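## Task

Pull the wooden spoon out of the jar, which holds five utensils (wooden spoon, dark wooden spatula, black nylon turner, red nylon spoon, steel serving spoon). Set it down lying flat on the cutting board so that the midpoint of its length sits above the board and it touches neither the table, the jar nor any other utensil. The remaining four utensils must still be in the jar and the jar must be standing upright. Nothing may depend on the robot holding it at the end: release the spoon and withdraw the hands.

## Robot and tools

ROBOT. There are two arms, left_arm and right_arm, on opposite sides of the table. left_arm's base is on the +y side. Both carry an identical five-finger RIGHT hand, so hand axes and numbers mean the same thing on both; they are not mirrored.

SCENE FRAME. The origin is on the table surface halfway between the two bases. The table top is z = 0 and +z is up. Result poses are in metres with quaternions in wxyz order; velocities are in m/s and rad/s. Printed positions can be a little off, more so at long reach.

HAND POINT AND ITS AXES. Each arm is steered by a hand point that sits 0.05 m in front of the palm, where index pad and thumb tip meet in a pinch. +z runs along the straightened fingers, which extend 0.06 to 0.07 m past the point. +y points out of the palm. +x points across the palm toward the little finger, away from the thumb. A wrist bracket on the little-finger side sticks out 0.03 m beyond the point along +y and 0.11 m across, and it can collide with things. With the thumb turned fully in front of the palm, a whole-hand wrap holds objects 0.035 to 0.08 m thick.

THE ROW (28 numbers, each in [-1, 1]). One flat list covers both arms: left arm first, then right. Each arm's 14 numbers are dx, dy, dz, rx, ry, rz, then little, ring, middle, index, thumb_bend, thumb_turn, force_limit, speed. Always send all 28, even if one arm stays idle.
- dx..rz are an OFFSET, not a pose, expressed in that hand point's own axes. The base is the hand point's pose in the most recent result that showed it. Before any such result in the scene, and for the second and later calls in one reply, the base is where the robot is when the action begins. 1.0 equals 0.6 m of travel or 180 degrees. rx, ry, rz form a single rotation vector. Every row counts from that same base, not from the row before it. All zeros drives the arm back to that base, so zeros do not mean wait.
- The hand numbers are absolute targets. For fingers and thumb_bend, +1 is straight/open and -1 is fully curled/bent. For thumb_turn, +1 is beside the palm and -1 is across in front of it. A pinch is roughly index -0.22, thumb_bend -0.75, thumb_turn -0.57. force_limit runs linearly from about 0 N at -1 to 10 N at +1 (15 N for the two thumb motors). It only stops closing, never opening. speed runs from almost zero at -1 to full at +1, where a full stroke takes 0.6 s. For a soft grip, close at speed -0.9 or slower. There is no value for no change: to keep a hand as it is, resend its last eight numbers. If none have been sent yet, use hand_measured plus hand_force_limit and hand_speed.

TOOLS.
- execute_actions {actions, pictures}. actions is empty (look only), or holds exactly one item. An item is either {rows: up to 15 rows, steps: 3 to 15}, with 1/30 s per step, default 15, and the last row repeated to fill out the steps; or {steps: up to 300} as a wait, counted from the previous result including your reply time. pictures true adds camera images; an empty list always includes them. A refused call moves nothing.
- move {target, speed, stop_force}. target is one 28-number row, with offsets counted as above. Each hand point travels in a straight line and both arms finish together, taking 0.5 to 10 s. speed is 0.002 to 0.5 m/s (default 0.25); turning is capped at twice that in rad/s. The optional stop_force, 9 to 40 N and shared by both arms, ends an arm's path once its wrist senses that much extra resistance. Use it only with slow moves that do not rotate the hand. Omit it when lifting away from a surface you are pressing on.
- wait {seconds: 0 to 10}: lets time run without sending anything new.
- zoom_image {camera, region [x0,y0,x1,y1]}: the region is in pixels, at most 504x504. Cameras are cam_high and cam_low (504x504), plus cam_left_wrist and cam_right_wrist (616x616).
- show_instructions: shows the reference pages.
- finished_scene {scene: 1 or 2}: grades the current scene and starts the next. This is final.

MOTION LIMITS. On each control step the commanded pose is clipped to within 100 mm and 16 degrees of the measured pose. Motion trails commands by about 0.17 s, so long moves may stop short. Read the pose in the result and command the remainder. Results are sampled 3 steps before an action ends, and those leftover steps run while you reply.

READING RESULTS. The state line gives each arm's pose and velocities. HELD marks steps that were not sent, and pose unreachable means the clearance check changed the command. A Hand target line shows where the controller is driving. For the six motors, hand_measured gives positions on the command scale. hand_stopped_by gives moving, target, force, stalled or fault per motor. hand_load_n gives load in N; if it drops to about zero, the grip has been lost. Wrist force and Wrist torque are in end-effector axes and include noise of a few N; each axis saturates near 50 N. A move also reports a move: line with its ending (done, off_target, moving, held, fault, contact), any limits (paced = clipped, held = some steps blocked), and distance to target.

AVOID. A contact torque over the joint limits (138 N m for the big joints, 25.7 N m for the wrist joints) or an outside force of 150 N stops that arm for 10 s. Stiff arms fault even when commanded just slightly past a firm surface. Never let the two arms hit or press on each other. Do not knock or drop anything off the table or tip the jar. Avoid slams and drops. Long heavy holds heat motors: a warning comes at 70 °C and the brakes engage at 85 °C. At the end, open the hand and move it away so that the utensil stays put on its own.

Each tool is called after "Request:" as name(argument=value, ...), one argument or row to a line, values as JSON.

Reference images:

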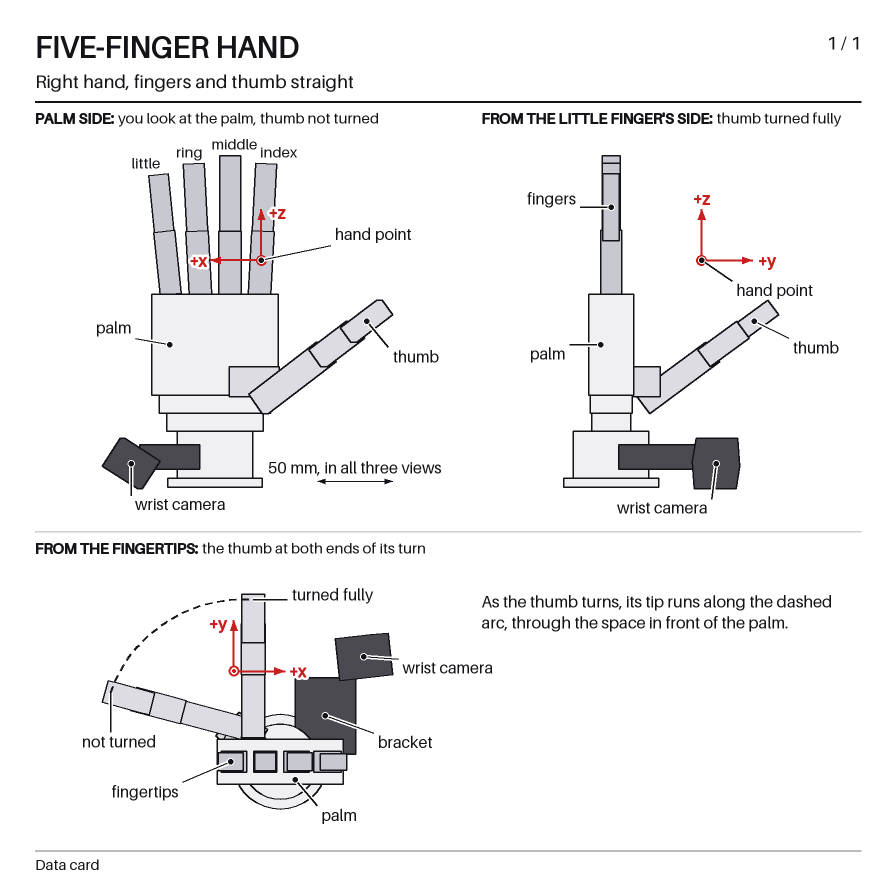

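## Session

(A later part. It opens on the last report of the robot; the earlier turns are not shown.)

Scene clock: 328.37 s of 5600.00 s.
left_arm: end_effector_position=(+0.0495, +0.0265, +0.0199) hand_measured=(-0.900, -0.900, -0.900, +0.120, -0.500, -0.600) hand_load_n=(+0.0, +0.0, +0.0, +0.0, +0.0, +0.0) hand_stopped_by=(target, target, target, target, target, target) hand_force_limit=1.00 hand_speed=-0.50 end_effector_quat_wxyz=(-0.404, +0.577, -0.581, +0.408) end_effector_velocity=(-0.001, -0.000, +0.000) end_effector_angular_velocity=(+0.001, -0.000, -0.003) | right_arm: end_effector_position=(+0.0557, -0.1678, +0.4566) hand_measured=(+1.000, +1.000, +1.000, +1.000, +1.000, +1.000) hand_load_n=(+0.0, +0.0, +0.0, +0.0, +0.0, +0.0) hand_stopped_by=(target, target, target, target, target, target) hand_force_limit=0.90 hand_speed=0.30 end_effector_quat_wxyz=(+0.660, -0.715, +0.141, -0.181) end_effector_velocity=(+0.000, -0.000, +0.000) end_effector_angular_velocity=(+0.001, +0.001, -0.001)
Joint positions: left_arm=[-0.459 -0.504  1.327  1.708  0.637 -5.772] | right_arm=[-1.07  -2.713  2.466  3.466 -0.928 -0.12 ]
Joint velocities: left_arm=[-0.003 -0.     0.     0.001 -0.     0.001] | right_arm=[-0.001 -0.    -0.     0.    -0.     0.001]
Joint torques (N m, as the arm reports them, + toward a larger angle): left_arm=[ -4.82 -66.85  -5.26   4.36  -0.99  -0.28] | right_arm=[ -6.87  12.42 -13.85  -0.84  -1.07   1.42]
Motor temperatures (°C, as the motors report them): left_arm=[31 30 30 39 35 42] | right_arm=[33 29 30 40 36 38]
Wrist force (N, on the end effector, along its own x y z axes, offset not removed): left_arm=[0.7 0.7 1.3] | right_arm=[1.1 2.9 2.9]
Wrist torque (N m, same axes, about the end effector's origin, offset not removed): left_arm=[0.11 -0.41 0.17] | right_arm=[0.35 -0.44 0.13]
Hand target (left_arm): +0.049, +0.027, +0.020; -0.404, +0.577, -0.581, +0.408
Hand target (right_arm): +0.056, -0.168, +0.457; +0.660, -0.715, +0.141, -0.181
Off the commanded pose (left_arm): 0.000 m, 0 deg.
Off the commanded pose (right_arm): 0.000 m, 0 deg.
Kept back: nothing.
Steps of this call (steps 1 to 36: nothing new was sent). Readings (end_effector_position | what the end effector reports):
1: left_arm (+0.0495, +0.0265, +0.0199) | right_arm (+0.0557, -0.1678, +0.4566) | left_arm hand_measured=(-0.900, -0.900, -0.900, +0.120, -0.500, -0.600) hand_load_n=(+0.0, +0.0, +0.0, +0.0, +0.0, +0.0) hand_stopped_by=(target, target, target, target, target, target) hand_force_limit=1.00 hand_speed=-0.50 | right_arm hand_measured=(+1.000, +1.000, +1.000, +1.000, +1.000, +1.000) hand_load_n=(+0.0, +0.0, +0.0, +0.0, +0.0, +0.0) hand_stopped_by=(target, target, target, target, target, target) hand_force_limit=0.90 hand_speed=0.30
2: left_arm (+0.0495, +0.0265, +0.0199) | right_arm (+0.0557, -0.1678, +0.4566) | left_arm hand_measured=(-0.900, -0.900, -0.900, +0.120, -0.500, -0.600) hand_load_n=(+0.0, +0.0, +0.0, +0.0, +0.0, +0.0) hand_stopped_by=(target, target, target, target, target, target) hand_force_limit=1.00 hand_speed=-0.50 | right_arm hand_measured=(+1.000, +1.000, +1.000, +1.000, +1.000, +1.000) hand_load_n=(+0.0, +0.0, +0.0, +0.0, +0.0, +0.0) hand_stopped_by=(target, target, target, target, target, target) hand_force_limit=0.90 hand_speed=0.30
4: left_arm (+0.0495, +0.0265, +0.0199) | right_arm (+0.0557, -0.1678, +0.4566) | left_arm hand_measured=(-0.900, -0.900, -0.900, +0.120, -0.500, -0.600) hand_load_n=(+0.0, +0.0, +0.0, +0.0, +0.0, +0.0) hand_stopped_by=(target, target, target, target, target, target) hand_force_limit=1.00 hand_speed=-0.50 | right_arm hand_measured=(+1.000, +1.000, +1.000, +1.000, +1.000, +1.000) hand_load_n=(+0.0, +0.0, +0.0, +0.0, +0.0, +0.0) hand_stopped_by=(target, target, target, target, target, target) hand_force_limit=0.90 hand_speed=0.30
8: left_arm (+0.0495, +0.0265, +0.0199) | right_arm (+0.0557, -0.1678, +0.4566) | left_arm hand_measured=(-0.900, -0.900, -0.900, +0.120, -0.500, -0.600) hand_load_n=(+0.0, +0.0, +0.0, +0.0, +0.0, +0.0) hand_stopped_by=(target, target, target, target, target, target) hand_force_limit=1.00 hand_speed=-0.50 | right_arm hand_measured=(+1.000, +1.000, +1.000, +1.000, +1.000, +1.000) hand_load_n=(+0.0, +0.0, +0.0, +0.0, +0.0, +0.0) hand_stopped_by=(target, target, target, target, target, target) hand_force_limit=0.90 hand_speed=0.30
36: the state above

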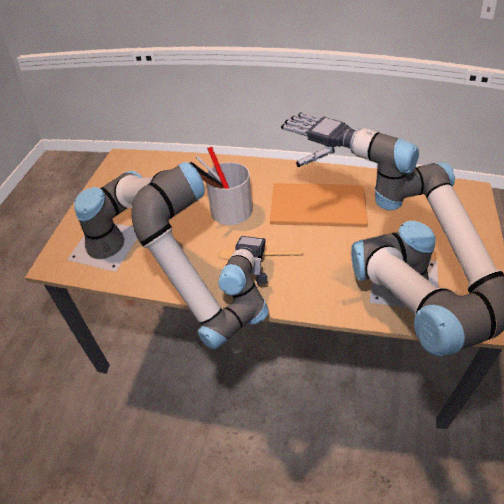

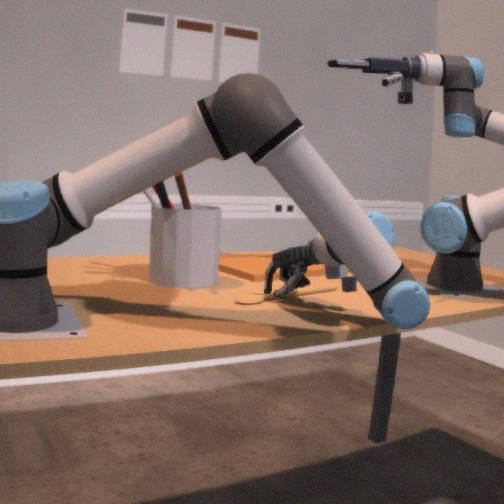

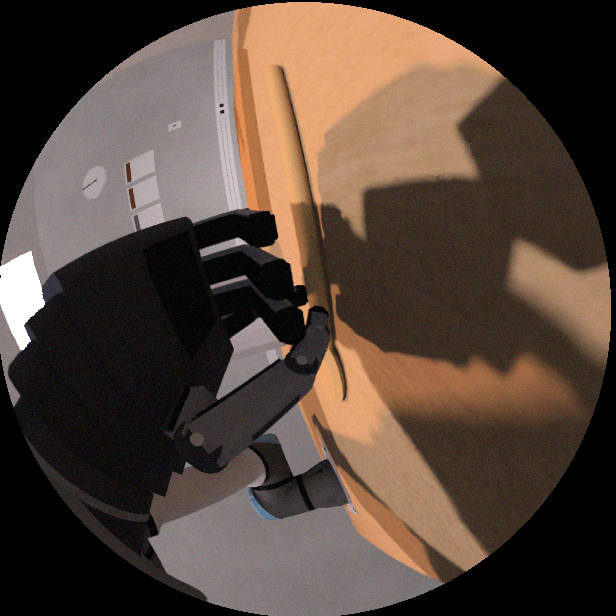

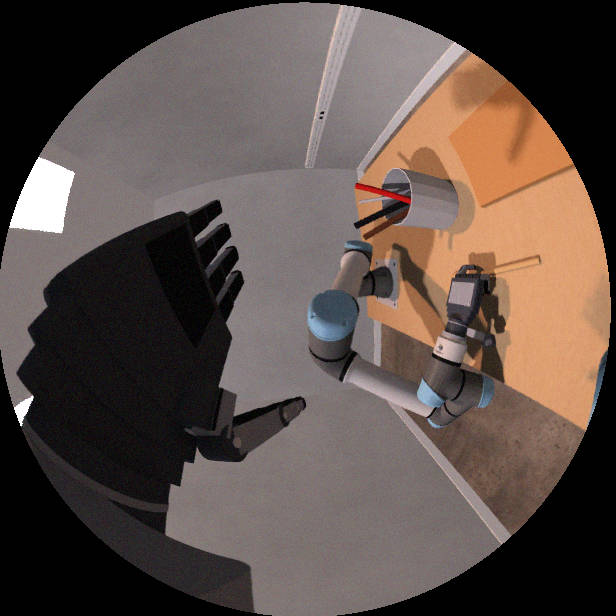

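Thumb low, in front of the spoon. Close index.

Request:
execute_actions(
  actions=[
    {"rows":[[0,0,0,0,0,0, -0.9,-0.9,-0.9,-0.7,-0.5,-0.6,1,-0.5, 0,0,0,0,0,0, 1,1,1,1,1,1,0.9,0.3]],"steps":15},
  ],
)

Request:
wait(
  seconds=1.5,
)

Request:
zoom_image(
  camera="cam_low",
  region=[180,150,400,320],
)

Scene clock: 328.87 s of 5600.00 s.
left_arm: end_effector_position=(+0.0495, +0.0265, +0.0199) hand_measured=(-0.900, -0.900, -0.900, -0.126, -0.498, -0.600) hand_load_n=(+0.0, +0.0, +0.0, +8.0, +3.0, +1.0) hand_stopped_by=(target, target, target, moving, target, target) hand_force_limit=1.00 hand_speed=-0.50 end_effector_quat_wxyz=(-0.404, +0.577, -0.581, +0.408) end_effector_velocity=(-0.000, -0.000, +0.001) end_effector_angular_velocity=(-0.000, +0.000, -0.001) | right_arm: end_effector_position=(+0.0557, -0.1678, +0.4566) hand_measured=(+1.000, +1.000, +1.000, +1.000, +1.000, +1.000) hand_load_n=(+0.0, +0.0, +0.0, +0.0, +0.0, +0.0) hand_stopped_by=(target, target, target, target, target, target) hand_force_limit=0.90 hand_speed=0.30 end_effector_quat_wxyz=(+0.660, -0.715, +0.141, -0.181) end_effector_velocity=(+0.000, +0.000, -0.000) end_effector_angular_velocity=(-0.000, -0.001, +0.000)
Joint positions: left_arm=[-0.459 -0.504  1.327  1.708  0.637 -5.772] | right_arm=[-1.07  -2.713  2.466  3.466 -0.928 -0.12 ]
Joint velocities: left_arm=[ 0.    -0.002 -0.     0.002 -0.001  0.001] | right_arm=[-0.001  0.    -0.    -0.     0.001 -0.001]
Joint torques (N m, as the arm reports them, + toward a larger angle): left_arm=[ -5.34 -61.57  -5.12   3.07  -0.73  -0.6 ] | right_arm=[ -7.75  11.9  -13.71  -0.84  -1.21   1.35]
Motor temperatures (°C, as the motors report them): left_arm=[31 30 30 39 35 42] | right_arm=[33 29 30 40 36 38]
Wrist force (N, on the end effector, along its own x y z axes, offset not removed): left_arm=[-1.4 -8.7 -1.0] | right_arm=[2.3 1.6 2.3]
Wrist torque (N m, same axes, about the end effector's origin, offset not removed): left_arm=[-0.39 0.03 -0.09] | right_arm=[0.27 -0.62 0.07]
Steps of this call (steps 1 to 3: nothing new was sent; steps 4 to 15: the first 12 steps of this action). Readings (end_effector_position | what the end effector reports):
4: left_arm (+0.0495, +0.0265, +0.0199) | right_arm (+0.0557, -0.1678, +0.4566) | left_arm hand_measured=(-0.900, -0.900, -0.900, +0.120, -0.500, -0.600) hand_load_n=(+0.0, +0.0, +0.0, +0.0, +0.0, +0.0) hand_stopped_by=(target, target, target, moving, target, target) hand_force_limit=1.00 hand_speed=-0.50 | right_arm hand_measured=(+1.000, +1.000, +1.000, +1.000, +1.000, +1.000) hand_load_n=(+0.0, +0.0, +0.0, +0.0, +0.0, +0.0) hand_stopped_by=(target, target, target, target, target, target) hand_force_limit=0.90 hand_speed=0.30
5: left_arm (+0.0495, +0.0265, +0.0199) | right_arm (+0.0557, -0.1678, +0.4566) | left_arm hand_measured=(-0.900, -0.900, -0.900, +0.120, -0.500, -0.600) hand_load_n=(+0.0, +0.0, +0.0, +0.0, +0.0, +0.0) hand_stopped_by=(target, target, target, moving, target, target) hand_force_limit=1.00 hand_speed=-0.50 | right_arm hand_measured=(+1.000, +1.000, +1.000, +1.000, +1.000, +1.000) hand_load_n=(+0.0, +0.0, +0.0, +0.0, +0.0, +0.0) hand_stopped_by=(target, target, target, target, target, target) hand_force_limit=0.90 hand_speed=0.30
7: left_arm (+0.0495, +0.0265, +0.0199) | right_arm (+0.0557, -0.1678, +0.4566) | left_arm hand_measured=(-0.900, -0.900, -0.900, +0.094, -0.500, -0.600) hand_load_n=(+0.0, +0.0, +0.0, +0.0, +0.0, +0.0) hand_stopped_by=(target, target, target, moving, target, target) hand_force_limit=1.00 hand_speed=-0.50 | right_arm hand_measured=(+1.000, +1.000, +1.000, +1.000, +1.000, +1.000) hand_load_n=(+0.0, +0.0, +0.0, +0.0, +0.0, +0.0) hand_stopped_by=(target, target, target, target, target, target) hand_force_limit=0.90 hand_speed=0.30
11: left_arm (+0.0495, +0.0265, +0.0199) | right_arm (+0.0557, -0.1678, +0.4566) | left_arm hand_measured=(-0.900, -0.900, -0.900, -0.016, -0.500, -0.600) hand_load_n=(+0.0, +0.0, +0.0, +0.0, +0.0, +0.0) hand_stopped_by=(target, target, target, moving, target, target) hand_force_limit=1.00 hand_speed=-0.50 | right_arm hand_measured=(+1.000, +1.000, +1.000, +1.000, +1.000, +1.000) hand_load_n=(+0.0, +0.0, +0.0, +0.0, +0.0, +0.0) hand_stopped_by=(target, target, target, target, target, target) hand_force_limit=0.90 hand_speed=0.30
15: the state above

Scene clock: 330.47 s of 5600.00 s.
left_arm: end_effector_position=(+0.0495, +0.0265, +0.0199) hand_measured=(-0.900, -0.900, -0.900, -0.140, -0.498, -0.600) hand_load_n=(+0.0, +0.0, +0.0, +11.5, +3.5, +2.5) hand_stopped_by=(target, target, target, force, target, target) hand_force_limit=1.00 hand_speed=-0.50 end_effector_quat_wxyz=(-0.404, +0.577, -0.581, +0.408) end_effector_velocity=(-0.000, +0.000, -0.000) end_effector_angular_velocity=(-0.002, -0.000, +0.001) | right_arm: end_effector_position=(+0.0557, -0.1678, +0.4566) hand_measured=(+1.000, +1.000, +1.000, +1.000, +1.000, +1.000) hand_load_n=(+0.0, +0.0, +0.0, +0.0, +0.0, +0.0) hand_stopped_by=(target, target, target, target, target, target) hand_force_limit=0.90 hand_speed=0.30 end_effector_quat_wxyz=(+0.660, -0.715, +0.141, -0.181) end_effector_velocity=(+0.000, -0.000, -0.000) end_effector_angular_velocity=(-0.001, -0.001, -0.001)
Joint positions: left_arm=[-0.459 -0.504  1.327  1.708  0.637 -5.772] | right_arm=[-1.07  -2.713  2.466  3.466 -0.928 -0.12 ]
Joint velocities: left_arm=[-0.     0.     0.    -0.     0.001 -0.003] | right_arm=[-0.    -0.     0.    -0.    -0.001 -0.002]
Joint torques (N m, as the arm reports them, + toward a larger angle): left_arm=[ -6.13 -41.07  -6.06  -2.11  -0.84  -0.68] | right_arm=[ -8.18  12.32 -14.67  -0.69  -1.18   1.53]
Motor temperatures (°C, as the motors report them): left_arm=[31 30 30 39 35 42] | right_arm=[33 29 30 40 36 38]
Wrist force (N, on the end effector, along its own x y z axes, offset not removed): left_arm=[0.2 -8.9 -2.4] | right_arm=[1.9 0.7 3.2]
Wrist torque (N m, same axes, about the end effector's origin, offset not removed): left_arm=[-0.16 -0.25 0.07] | right_arm=[0.07 -0.55 0.13]
Hand target (left_arm): +0.050, +0.027, +0.020; -0.404, +0.577, -0.581, +0.408
Hand target (right_arm): +0.056, -0.168, +0.457; +0.660, -0.715, +0.141, -0.181
Off the commanded pose (left_arm): 0.000 m, 0 deg.
Off the commanded pose (right_arm): 0.000 m, 0 deg.
Kept back: nothing.
Steps of this call (steps 1 to 3: the last 3 steps of your previous action; steps 4 to 48: nothing new was sent). Readings (end_effector_position | what the end effector reports):
1: left_arm (+0.0495, +0.0265, +0.0199) | right_arm (+0.0557, -0.1678, +0.4566) | left_arm hand_measured=(-0.900, -0.900, -0.900, -0.140, -0.498, -0.600) hand_load_n=(+0.0, +0.0, +0.0, +12.0, +4.0, +2.5) hand_stopped_by=(target, target, target, force, target, target) hand_force_limit=1.00 hand_speed=-0.50 | right_arm hand_measured=(+1.000, +1.000, +1.000, +1.000, +1.000, +1.000) hand_load_n=(+0.0, +0.0, +0.0, +0.0, +0.0, +0.0) hand_stopped_by=(target, target, target, target, target, target) hand_force_limit=0.90 hand_speed=0.30
2: left_arm (+0.0495, +0.0265, +0.0199) | right_arm (+0.0557, -0.1678, +0.4566) | left_arm hand_measured=(-0.900, -0.900, -0.900, -0.140, -0.498, -0.600) hand_load_n=(+0.0, +0.0, +0.0, +12.0, +4.0, +2.5) hand_stopped_by=(target, target, target, force, target, target) hand_force_limit=1.00 hand_speed=-0.50 | right_arm hand_measured=(+1.000, +1.000, +1.000, +1.000, +1.000, +1.000) hand_load_n=(+0.0, +0.0, +0.0, +0.0, +0.0, +0.0) hand_stopped_by=(target, target, target, target, target, target) hand_force_limit=0.90 hand_speed=0.30
4: left_arm (+0.0495, +0.0265, +0.0199) | right_arm (+0.0557, -0.1678, +0.4566) | left_arm hand_measured=(-0.900, -0.900, -0.900, -0.140, -0.498, -0.600) hand_load_n=(+0.0, +0.0, +0.0, +11.5, +4.0, +2.5) hand_stopped_by=(target, target, target, force, target, target) hand_force_limit=1.00 hand_speed=-0.50 | right_arm hand_measured=(+1.000, +1.000, +1.000, +1.000, +1.000, +1.000) hand_load_n=(+0.0, +0.0, +0.0, +0.0, +0.0, +0.0) hand_stopped_by=(target, target, target, target, target, target) hand_force_limit=0.90 hand_speed=0.30
8: left_arm (+0.0495, +0.0265, +0.0199) | right_arm (+0.0557, -0.1678, +0.4566) | left_arm hand_measured=(-0.900, -0.900, -0.900, -0.140, -0.498, -0.600) hand_load_n=(+0.0, +0.0, +0.0, +11.5, +4.0, +2.5) hand_stopped_by=(target, target, target, force, target, target) hand_force_limit=1.00 hand_speed=-0.50 | right_arm hand_measured=(+1.000, +1.000, +1.000, +1.000, +1.000, +1.000) hand_load_n=(+0.0, +0.0, +0.0, +0.0, +0.0, +0.0) hand_stopped_by=(target, target, target, target, target, target) hand_force_limit=0.90 hand_speed=0.30
48: the state above

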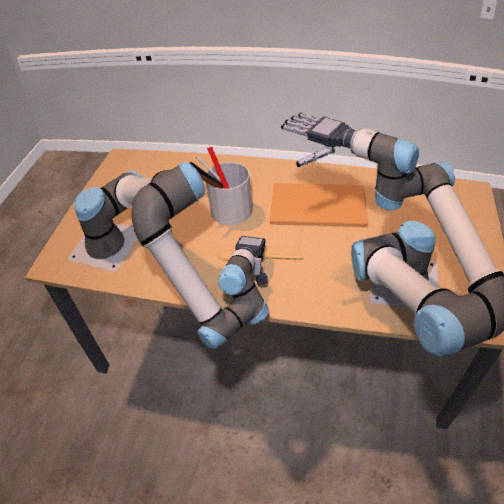

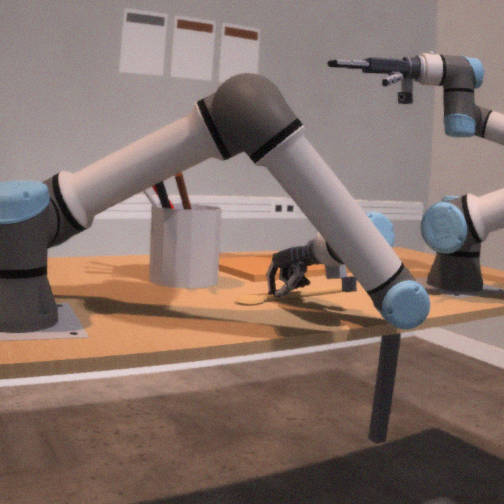

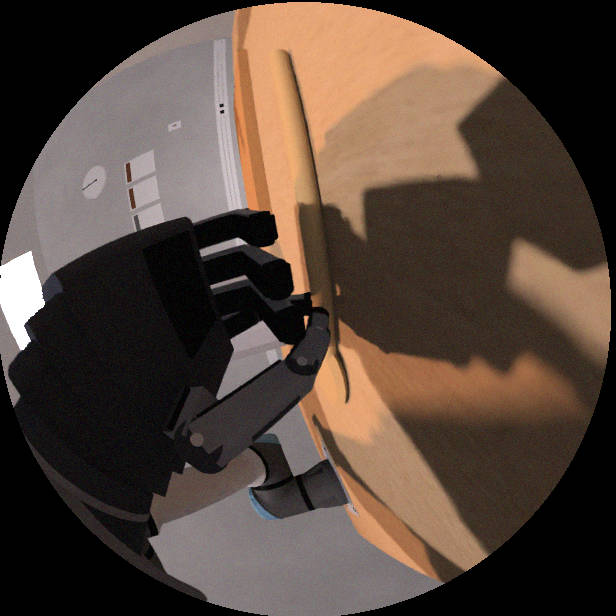

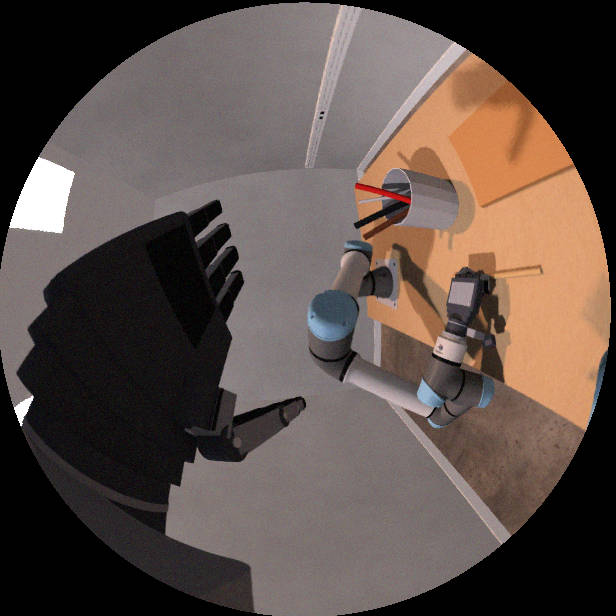

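Region (180, 150, 400, 320) of cam_low's 504x504 image, scaled by 2.291, with more detail than that image has; it fills the top 389 rows of this view, and the rest is white.

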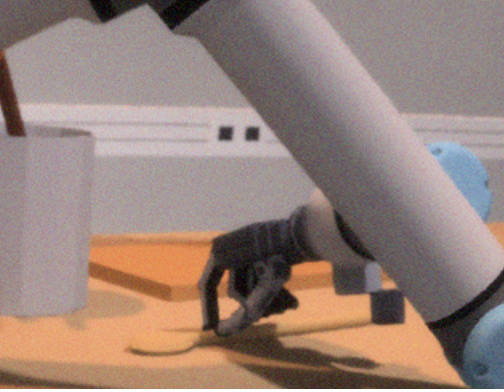

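Request:
execute_actions(
  actions=[
    {"rows":[[0,-0.002,-0.0007,0,0,0, -0.9,-0.9,-0.9,-0.72,-0.55,-0.6,1,-0.7, 0,0,0,0,0,0, 1,1,1,1,1,1,0.9,0.3],[0,-0.004,-0.0014,0,0,0, -0.9,-0.9,-0.9,-0.72,-0.55,-0.6,1,-0.7, 0,0,0,0,0,0, 1,1,1,1,1,1,0.9,0.3],[0,-0.006,-0.002,0,0,0, -0.9,-0.9,-0.9,-0.74,-0.55,-0.6,1,-0.7, 0,0,0,0,0,0, 1,1,1,1,1,1,0.9,0.3],[0,-0.008,-0.003,0,0,0, -0.9,-0.9,-0.9,-0.74,-0.55,-0.6,1,-0.7, 0,0,0,0,0,0, 1,1,1,1,1,1,0.9,0.3],[0,-0.010,-0.0036,0,0,0, -0.9,-0.9,-0.9,-0.76,-0.55,-0.6,1,-0.7, 0,0,0,0,0,0, 1,1,1,1,1,1,0.9,0.3],[0,-0.012,-0.0043,0,0,0, -0.9,-0.9,-0.9,-0.76,-0.55,-0.6,1,-0.7, 0,0,0,0,0,0, 1,1,1,1,1,1,0.9,0.3],[0,-0.014,-0.005,0,0,0, -0.9,-0.9,-0.9,-0.78,-0.55,-0.6,1,-0.7, 0,0,0,0,0,0, 1,1,1,1,1,1,0.9,0.3],[0,-0.016,-0.0058,0,0,0, -0.9,-0.9,-0.9,-0.78,-0.55,-0.6,1,-0.7, 0,0,0,0,0,0, 1,1,1,1,1,1,0.9,0.3],[0,-0.018,-0.0065,0,0,0, -0.9,-0.9,-0.9,-0.8,-0.55,-0.6,1,-0.7, 0,0,0,0,0,0, 1,1,1,1,1,1,0.9,0.3]],"steps":15},
  ],
)

Request:
wait(
  seconds=1,
)

Request:
zoom_image(
  camera="cam_low",
  region=[180,150,400,320],
)

Scene clock: 331.10 s of 5600.00 s.
left_arm: end_effector_position=(+0.0495, +0.0265, +0.0282) hand_measured=(-0.900, -0.900, -0.900, -0.222, -0.550, -0.600) hand_load_n=(+0.0, +0.0, +0.0, +0.0, +0.0, +0.0) hand_stopped_by=(target, target, target, moving, target, target) hand_force_limit=1.00 hand_speed=-0.70 end_effector_quat_wxyz=(-0.404, +0.577, -0.581, +0.408) end_effector_velocity=(-0.000, -0.000, +0.025) end_effector_angular_velocity=(-0.003, +0.002, -0.000) | right_arm: end_effector_position=(+0.0557, -0.1678, +0.4566) hand_measured=(+1.000, +1.000, +1.000, +1.000, +1.000, +1.000) hand_load_n=(+0.0, +0.0, +0.0, +0.0, +0.0, +0.0) hand_stopped_by=(target, target, target, target, target, target) hand_force_limit=0.90 hand_speed=0.30 end_effector_quat_wxyz=(+0.660, -0.715, +0.141, -0.181) end_effector_velocity=(-0.000, -0.000, +0.000) end_effector_angular_velocity=(-0.000, -0.001, +0.000)
Joint positions: left_arm=[-0.459 -0.519  1.332  1.719  0.637 -5.772] | right_arm=[-1.07  -2.713  2.466  3.466 -0.928 -0.12 ]
Joint velocities: left_arm=[-0.    -0.044  0.01   0.031  0.    -0.   ] | right_arm=[-0.    -0.     0.    -0.     0.    -0.001]
Joint torques (N m, as the arm reports them, + toward a larger angle): left_arm=[  2.11 -65.04  -4.2    4.46  -1.73   0.97] | right_arm=[ -7.8   11.71 -13.63  -0.79  -1.35   1.43]
Motor temperatures (°C, as the motors report them): left_arm=[31 30 30 39 35 42] | right_arm=[33 29 30 40 36 38]
Wrist force (N, on the end effector, along its own x y z axes, offset not removed): left_arm=[-0.2 -0.3 2.2] | right_arm=[0.7 2.9 1.7]
Wrist torque (N m, same axes, about the end effector's origin, offset not removed): left_arm=[-0.06 -0.27 0.08] | right_arm=[0.53 -0.24 0.10]
Steps of this call (steps 1 to 7: nothing new was sent; steps 8 to 19: the first 12 steps of this action). Readings (end_effector_position | what the end effector reports):
8: left_arm (+0.0495, +0.0265, +0.0199) | right_arm (+0.0557, -0.1678, +0.4566) | left_arm hand_measured=(-0.900, -0.900, -0.900, -0.140, -0.498, -0.600) hand_load_n=(+0.0, +0.0, +0.0, +11.5, +3.5, +2.5) hand_stopped_by=(target, target, target, force, moving, target) hand_force_limit=1.00 hand_speed=-0.70 | right_arm hand_measured=(+1.000, +1.000, +1.000, +1.000, +1.000, +1.000) hand_load_n=(+0.0, +0.0, +0.0, +0.0, +0.0, +0.0) hand_stopped_by=(target, target, target, target, target, target) hand_force_limit=0.90 hand_speed=0.30
9: left_arm (+0.0495, +0.0265, +0.0199) | right_arm (+0.0557, -0.1678, +0.4566) | left_arm hand_measured=(-0.900, -0.900, -0.900, -0.140, -0.498, -0.600) hand_load_n=(+0.0, +0.0, +0.0, +11.5, +3.5, +2.5) hand_stopped_by=(target, target, target, force, moving, target) hand_force_limit=1.00 hand_speed=-0.70 | right_arm hand_measured=(+1.000, +1.000, +1.000, +1.000, +1.000, +1.000) hand_load_n=(+0.0, +0.0, +0.0, +0.0, +0.0, +0.0) hand_stopped_by=(target, target, target, target, target, target) hand_force_limit=0.90 hand_speed=0.30
11: left_arm (+0.0495, +0.0265, +0.0205) | right_arm (+0.0557, -0.1678, +0.4566) | left_arm hand_measured=(-0.900, -0.900, -0.900, -0.140, -0.504, -0.600) hand_load_n=(+0.0, +0.0, +0.0, +11.0, +5.0, +2.5) hand_stopped_by=(target, target, target, force, moving, target) hand_force_limit=1.00 hand_speed=-0.70 | right_arm hand_measured=(+1.000, +1.000, +1.000, +1.000, +1.000, +1.000) hand_load_n=(+0.0, +0.0, +0.0, +0.0, +0.0, +0.0) hand_stopped_by=(target, target, target, target, target, target) hand_force_limit=0.90 hand_speed=0.30
15: left_arm (+0.0495, +0.0265, +0.0240) | right_arm (+0.0557, -0.1678, +0.4566) | left_arm hand_measured=(-0.900, -0.900, -0.900, -0.156, -0.550, -0.600) hand_load_n=(+0.0, +0.0, +0.0, +0.0, +0.0, +0.0) hand_stopped_by=(target, target, target, moving, moving, target) hand_force_limit=1.00 hand_speed=-0.70 | right_arm hand_measured=(+1.000, +1.000, +1.000, +1.000, +1.000, +1.000) hand_load_n=(+0.0, +0.0, +0.0, +0.0, +0.0, +0.0) hand_stopped_by=(target, target, target, target, target, target) hand_force_limit=0.90 hand_speed=0.30
19: the state above

Scene clock: 332.20 s of 5600.00 s.
left_arm: end_effector_position=(+0.0495, +0.0265, +0.0314) hand_measured=(-0.900, -0.900, -0.900, -0.260, -0.550, -0.600) hand_load_n=(+0.0, +0.0, +0.0, +11.0, +1.0, -0.5) hand_stopped_by=(target, target, target, force, target, target) hand_force_limit=1.00 hand_speed=-0.70 end_effector_quat_wxyz=(-0.404, +0.577, -0.581, +0.408) end_effector_velocity=(+0.001, +0.000, -0.000) end_effector_angular_velocity=(+0.002, +0.000, +0.002) | right_arm: end_effector_position=(+0.0557, -0.1678, +0.4566) hand_measured=(+1.000, +1.000, +1.000, +1.000, +1.000, +1.000) hand_load_n=(+0.0, +0.0, +0.0, +0.0, +0.0, +0.0) hand_stopped_by=(target, target, target, target, target, target) hand_force_limit=0.90 hand_speed=0.30 end_effector_quat_wxyz=(+0.660, -0.715, +0.141, -0.181) end_effector_velocity=(+0.000, -0.000, -0.000) end_effector_angular_velocity=(-0.001, -0.002, -0.000)
Joint positions: left_arm=[-0.459 -0.524  1.333  1.723  0.637 -5.772] | right_arm=[-1.07  -2.713  2.466  3.466 -0.928 -0.12 ]
Joint velocities: left_arm=[ 0.002  0.    -0.    -0.     0.001  0.002] | right_arm=[-0.    -0.     0.     0.     0.    -0.002]
Joint torques (N m, as the arm reports them, + toward a larger angle): left_arm=[  6.92 -66.54  -6.23   4.4   -3.04   2.39] | right_arm=[ -7.9   11.18 -15.28  -0.96  -1.23   1.24]
Motor temperatures (°C, as the motors report them): left_arm=[31 30 30 39 35 42] | right_arm=[33 29 30 40 36 38]
Wrist force (N, on the end effector, along its own x y z axes, offset not removed): left_arm=[0.2 -1.1 0.4] | right_arm=[3.4 3.0 2.2]
Wrist torque (N m, same axes, about the end effector's origin, offset not removed): left_arm=[-0.18 -0.34 0.04] | right_arm=[0.47 -0.73 0.21]
Hand target (left_arm): +0.050, +0.027, +0.031; -0.404, +0.577, -0.581, +0.408
Hand target (right_arm): +0.056, -0.168, +0.457; +0.660, -0.715, +0.141, -0.181
Off the commanded pose (left_arm): 0.000 m, 0 deg.
Off the commanded pose (right_arm): 0.000 m, 0 deg.
Kept back: nothing.
Steps of this call (steps 1 to 3: the last 3 steps of your previous action; steps 4 to 33: nothing new was sent). Readings (end_effector_position | what the end effector reports):
1: left_arm (+0.0495, +0.0265, +0.0290) | right_arm (+0.0557, -0.1678, +0.4566) | left_arm hand_measured=(-0.900, -0.900, -0.900, -0.238, -0.550, -0.600) hand_load_n=(+0.0, +0.0, +0.0, +2.5, +0.5, +0.0) hand_stopped_by=(target, target, target, moving, target, target) hand_force_limit=1.00 hand_speed=-0.70 | right_arm hand_measured=(+1.000, +1.000, +1.000, +1.000, +1.000, +1.000) hand_load_n=(+0.0, +0.0, +0.0, +0.0, +0.0, +0.0) hand_stopped_by=(target, target, target, target, target, target) hand_force_limit=0.90 hand_speed=0.30
2: left_arm (+0.0495, +0.0265, +0.0295) | right_arm (+0.0557, -0.1678, +0.4566) | left_arm hand_measured=(-0.900, -0.900, -0.900, -0.254, -0.550, -0.600) hand_load_n=(+0.0, +0.0, +0.0, +8.5, +1.0, -0.5) hand_stopped_by=(target, target, target, moving, target, target) hand_force_limit=1.00 hand_speed=-0.70 | right_arm hand_measured=(+1.000, +1.000, +1.000, +1.000, +1.000, +1.000) hand_load_n=(+0.0, +0.0, +0.0, +0.0, +0.0, +0.0) hand_stopped_by=(target, target, target, target, target, target) hand_force_limit=0.90 hand_speed=0.30
4: left_arm (+0.0495, +0.0265, +0.0303) | right_arm (+0.0557, -0.1678, +0.4566) | left_arm hand_measured=(-0.900, -0.900, -0.900, -0.262, -0.550, -0.600) hand_load_n=(+0.0, +0.0, +0.0, +11.5, +1.0, -0.5) hand_stopped_by=(target, target, target, force, target, target) hand_force_limit=1.00 hand_speed=-0.70 | right_arm hand_measured=(+1.000, +1.000, +1.000, +1.000, +1.000, +1.000) hand_load_n=(+0.0, +0.0, +0.0, +0.0, +0.0, +0.0) hand_stopped_by=(target, target, target, target, target, target) hand_force_limit=0.90 hand_speed=0.30
8: left_arm (+0.0495, +0.0265, +0.0310) | right_arm (+0.0557, -0.1678, +0.4566) | left_arm hand_measured=(-0.900, -0.900, -0.900, -0.260, -0.550, -0.600) hand_load_n=(+0.0, +0.0, +0.0, +11.0, +1.0, -0.5) hand_stopped_by=(target, target, target, force, target, target) hand_force_limit=1.00 hand_speed=-0.70 | right_arm hand_measured=(+1.000, +1.000, +1.000, +1.000, +1.000, +1.000) hand_load_n=(+0.0, +0.0, +0.0, +0.0, +0.0, +0.0) hand_stopped_by=(target, target, target, target, target, target) hand_force_limit=0.90 hand_speed=0.30
33: the state above

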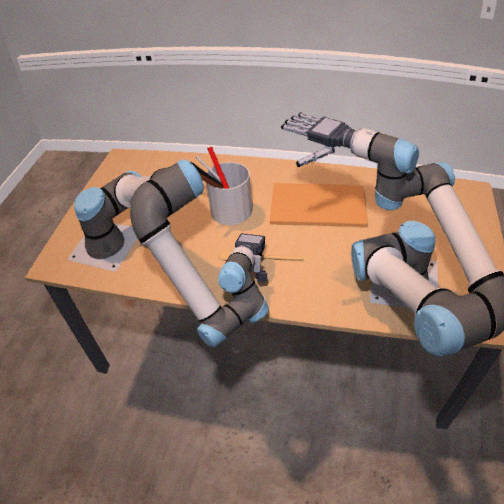

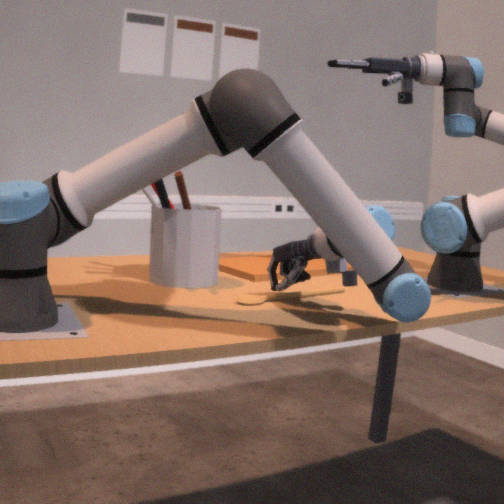

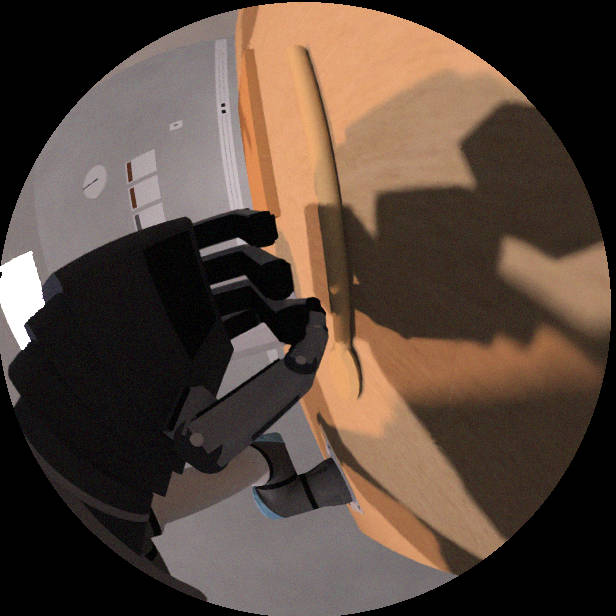

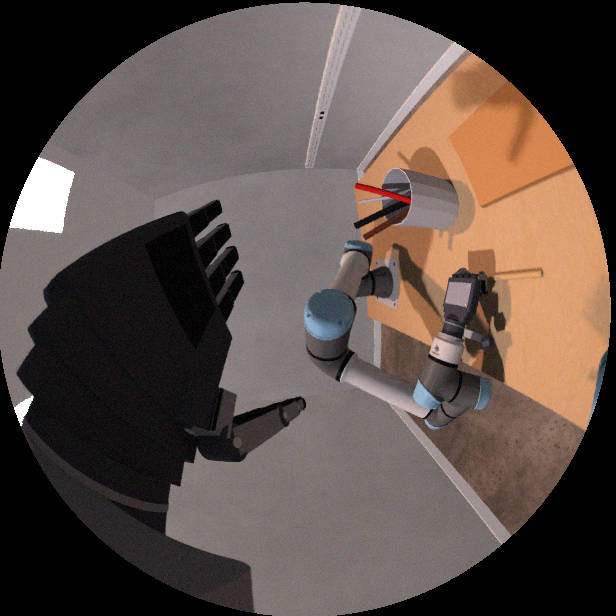

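Region (180, 150, 400, 320) of cam_low's 504x504 image, scaled by 2.291, with more detail than that image has; it fills the top 389 rows of this view, and the rest is white.

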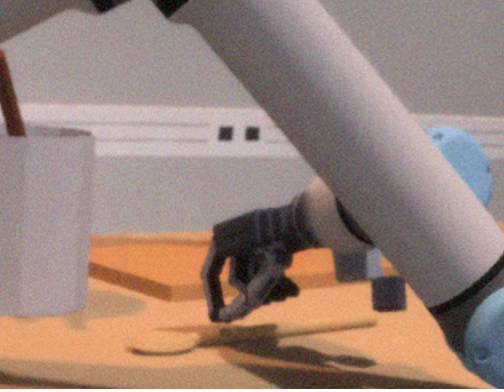

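Request:
move(
  target=[-0.3,-0.4,-0.25,0,0,0, 1,1,1,1,1,1,1,0.3, 0,0,0,0,0.35,0, 1,1,1,0.3,-0.65,-0.6,1,0.3],
  speed=0.15,
)

Scene clock: 345.77 s of 5600.00 s.
left_arm: end_effector_position=(-0.0086, +0.2070, +0.3079) hand_measured=(+1.000, +1.000, +1.000, +1.000, +1.000, +1.000) hand_load_n=(+0.0, +0.0, +0.0, +0.0, +0.0, +0.0) hand_stopped_by=(target, target, target, target, target, target) hand_force_limit=1.00 hand_speed=0.30 end_effector_quat_wxyz=(-0.404, +0.577, -0.581, +0.407) end_effector_velocity=(+0.001, +0.000, +0.000) end_effector_angular_velocity=(-0.001, +0.002, +0.002) | right_arm: end_effector_position=(+0.0567, -0.1678, +0.4569) hand_measured=(+1.000, +1.000, +1.000, +0.300, -0.650, -0.600) hand_load_n=(+0.0, +0.0, +0.0, +0.0, +0.0, +0.0) hand_stopped_by=(target, target, target, target, target, target) hand_force_limit=1.00 hand_speed=0.30 end_effector_quat_wxyz=(+0.539, -0.570, +0.408, -0.467) end_effector_velocity=(+0.000, +0.000, -0.000) end_effector_angular_velocity=(-0.000, +0.000, +0.001)
Joint positions: left_arm=[-0.777 -1.221  1.762  2.155  0.914 -5.999] | right_arm=[-2.04  -3.447  2.118  4.447 -0.83  -0.077]
Joint velocities: left_arm=[ 0.002 -0.002  0.    -0.001 -0.     0.001] | right_arm=[-0.001  0.     0.    -0.     0.002 -0.001]
Joint torques (N m, as the arm reports them, + toward a larger angle): left_arm=[ -7.12 -45.95  -9.55   4.45   1.87  -2.23] | right_arm=[ 0.55 31.27 -6.68 -1.02  0.11  0.05]
Motor temperatures (°C, as the motors report them): left_arm=[31 30 30 39 35 42] | right_arm=[33 29 30 40 36 38]
Wrist force (N, on the end effector, along its own x y z axes, offset not removed): left_arm=[0.4 1.1 1.0] | right_arm=[2.1 2.1 0.3]
Wrist torque (N m, same axes, about the end effector's origin, offset not removed): left_arm=[0.09 -0.33 0.18] | right_arm=[0.51 -0.51 0.16]
Hand target (left_arm): -0.009, +0.207, +0.308; -0.404, +0.577, -0.581, +0.407
Hand target (right_arm): +0.057, -0.168, +0.457; +0.539, -0.570, +0.408, -0.467
Off the commanded pose (left_arm): 0.000 m, 0 deg.
Off the commanded pose (right_arm): 0.001 m, 13 deg.
FORCE FAULT: contact force on the right arm reached its limit, and that arm stopped for 10 seconds. The contact can be on any part of that arm, not only on its tool. That arm's remaining commands of this call were not run. That arm holds still and accepts commands again. Move the arm away from the contact; if what it grips holds it there, let go first. Pushing or pulling that hard again can fault the arm again.
Kept back: nothing.
move: fault (right_arm)

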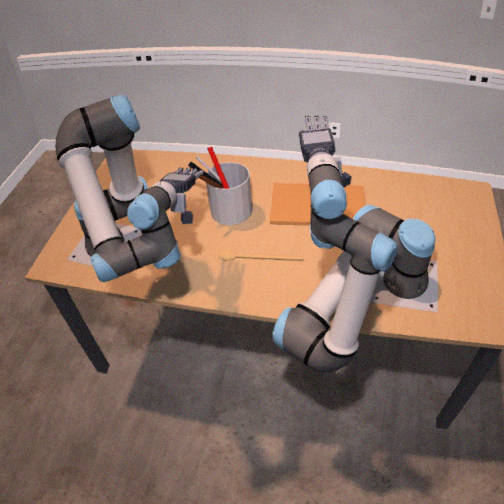

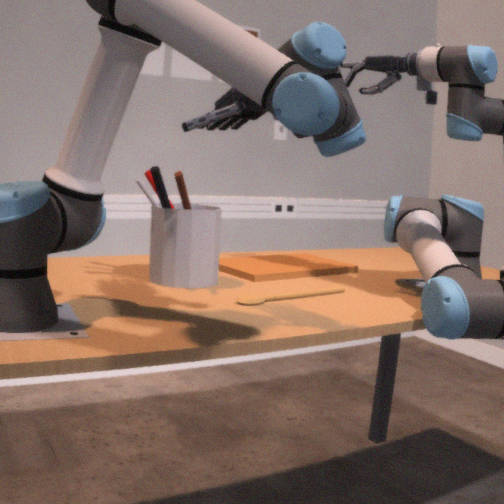

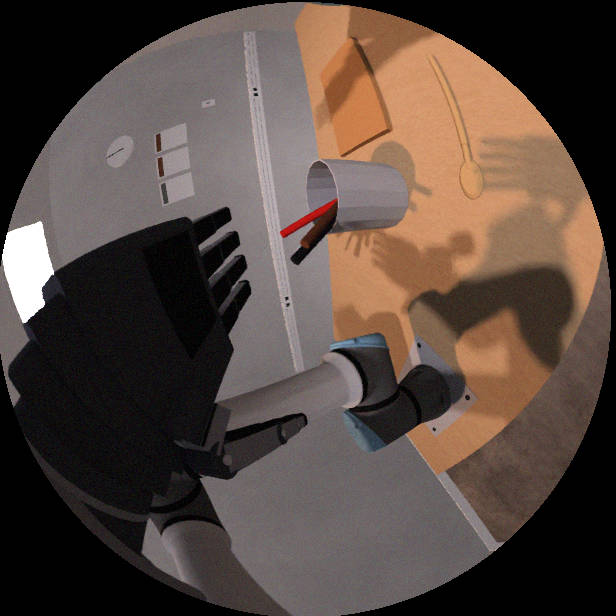

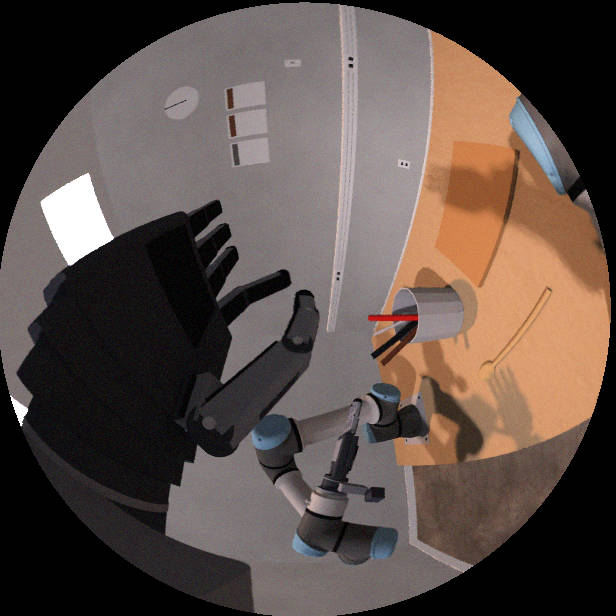

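Request:
move(
  target=[0,0,0,0,0,0, -0.9,-0.9,-0.9,0.3,-0.65,-0.6,1,0.3, 0,0,0,0,-0.28,0, 1,1,1,1,1,1,1,0.3],
  speed=0.08,
)

Scene clock: 352.17 s of 5600.00 s.
left_arm: end_effector_position=(-0.0086, +0.2070, +0.3079) hand_measured=(-0.900, -0.900, -0.900, +0.300, -0.650, -0.600) hand_load_n=(+0.0, +0.0, +0.0, +0.0, +0.0, +0.0) hand_stopped_by=(target, target, target, target, target, target) hand_force_limit=1.00 hand_speed=0.30 end_effector_quat_wxyz=(-0.404, +0.577, -0.581, +0.407) end_effector_velocity=(+0.001, +0.000, +0.001) end_effector_angular_velocity=(-0.001, +0.002, +0.003) | right_arm: end_effector_position=(+0.0560, -0.1671, +0.4567) hand_measured=(+1.000, +1.000, +1.000, +1.000, +1.000, +1.000) hand_load_n=(+0.0, +0.0, +0.0, +0.0, +0.0, +0.0) hand_stopped_by=(target, target, target, target, target, target) hand_force_limit=1.00 hand_speed=0.30 end_effector_quat_wxyz=(+0.659, -0.716, +0.143, -0.183) end_effector_velocity=(-0.001, -0.001, +0.000) end_effector_angular_velocity=(+0.009, +0.000, +0.024)
Joint positions: left_arm=[-0.777 -1.221  1.762  2.155  0.914 -5.999] | right_arm=[-1.248 -2.806  2.459  3.584 -0.756 -0.145]
Joint velocities: left_arm=[ 0.001 -0.002 -0.     0.     0.001 -0.001] | right_arm=[ 0.203  0.115  0.016 -0.16  -0.177  0.038]
Joint torques (N m, as the arm reports them, + toward a larger angle): left_arm=[ -7.18 -45.51 -10.52   3.69   1.95  -2.22] | right_arm=[17.1  27.77 -9.62 -4.25 -2.34  2.83]
Motor temperatures (°C, as the motors report them): left_arm=[31 30 30 39 35 42] | right_arm=[33 29 30 40 36 38]
Wrist force (N, on the end effector, along its own x y z axes, offset not removed): left_arm=[0.1 -1.0 0.8] | right_arm=[1.2 3.0 2.7]
Wrist torque (N m, same axes, about the end effector's origin, offset not removed): left_arm=[-0.12 -0.26 0.08] | right_arm=[0.45 -0.42 0.12]
Hand target (left_arm): -0.009, +0.207, +0.308; -0.404, +0.577, -0.581, +0.407
Hand target (right_arm): +0.056, -0.167, +0.457; -0.659, +0.715, -0.142, +0.182
Off the commanded pose (left_arm): 0.000 m, 0 deg.
Off the commanded pose (right_arm): 0.001 m, 1 deg.
Kept back: nothing.
move: done

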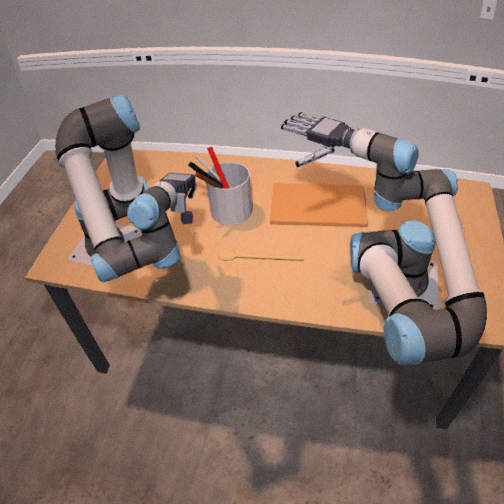

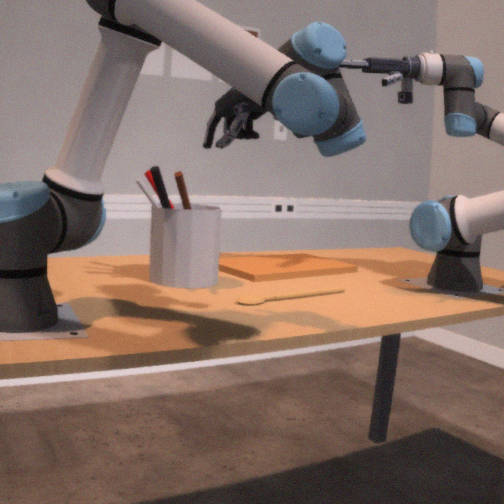

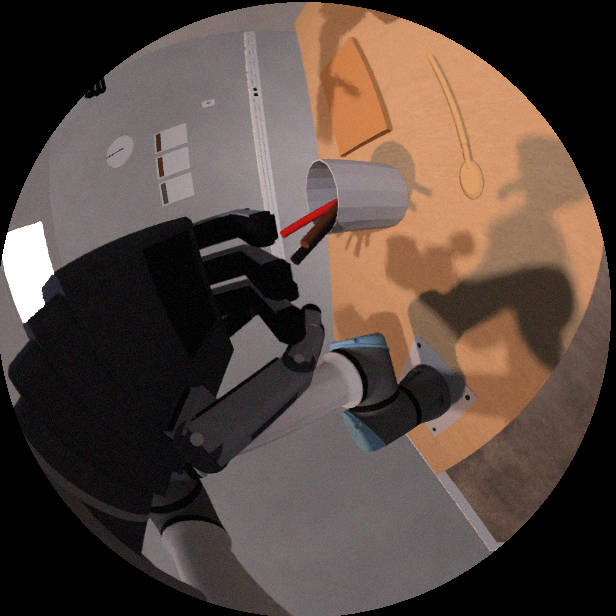

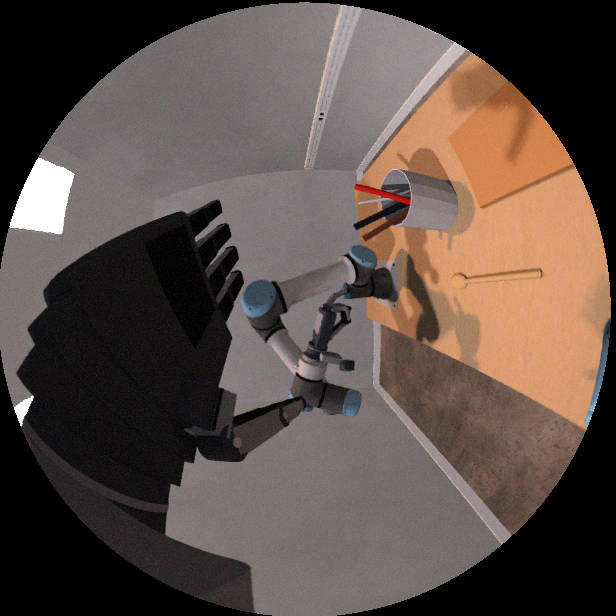

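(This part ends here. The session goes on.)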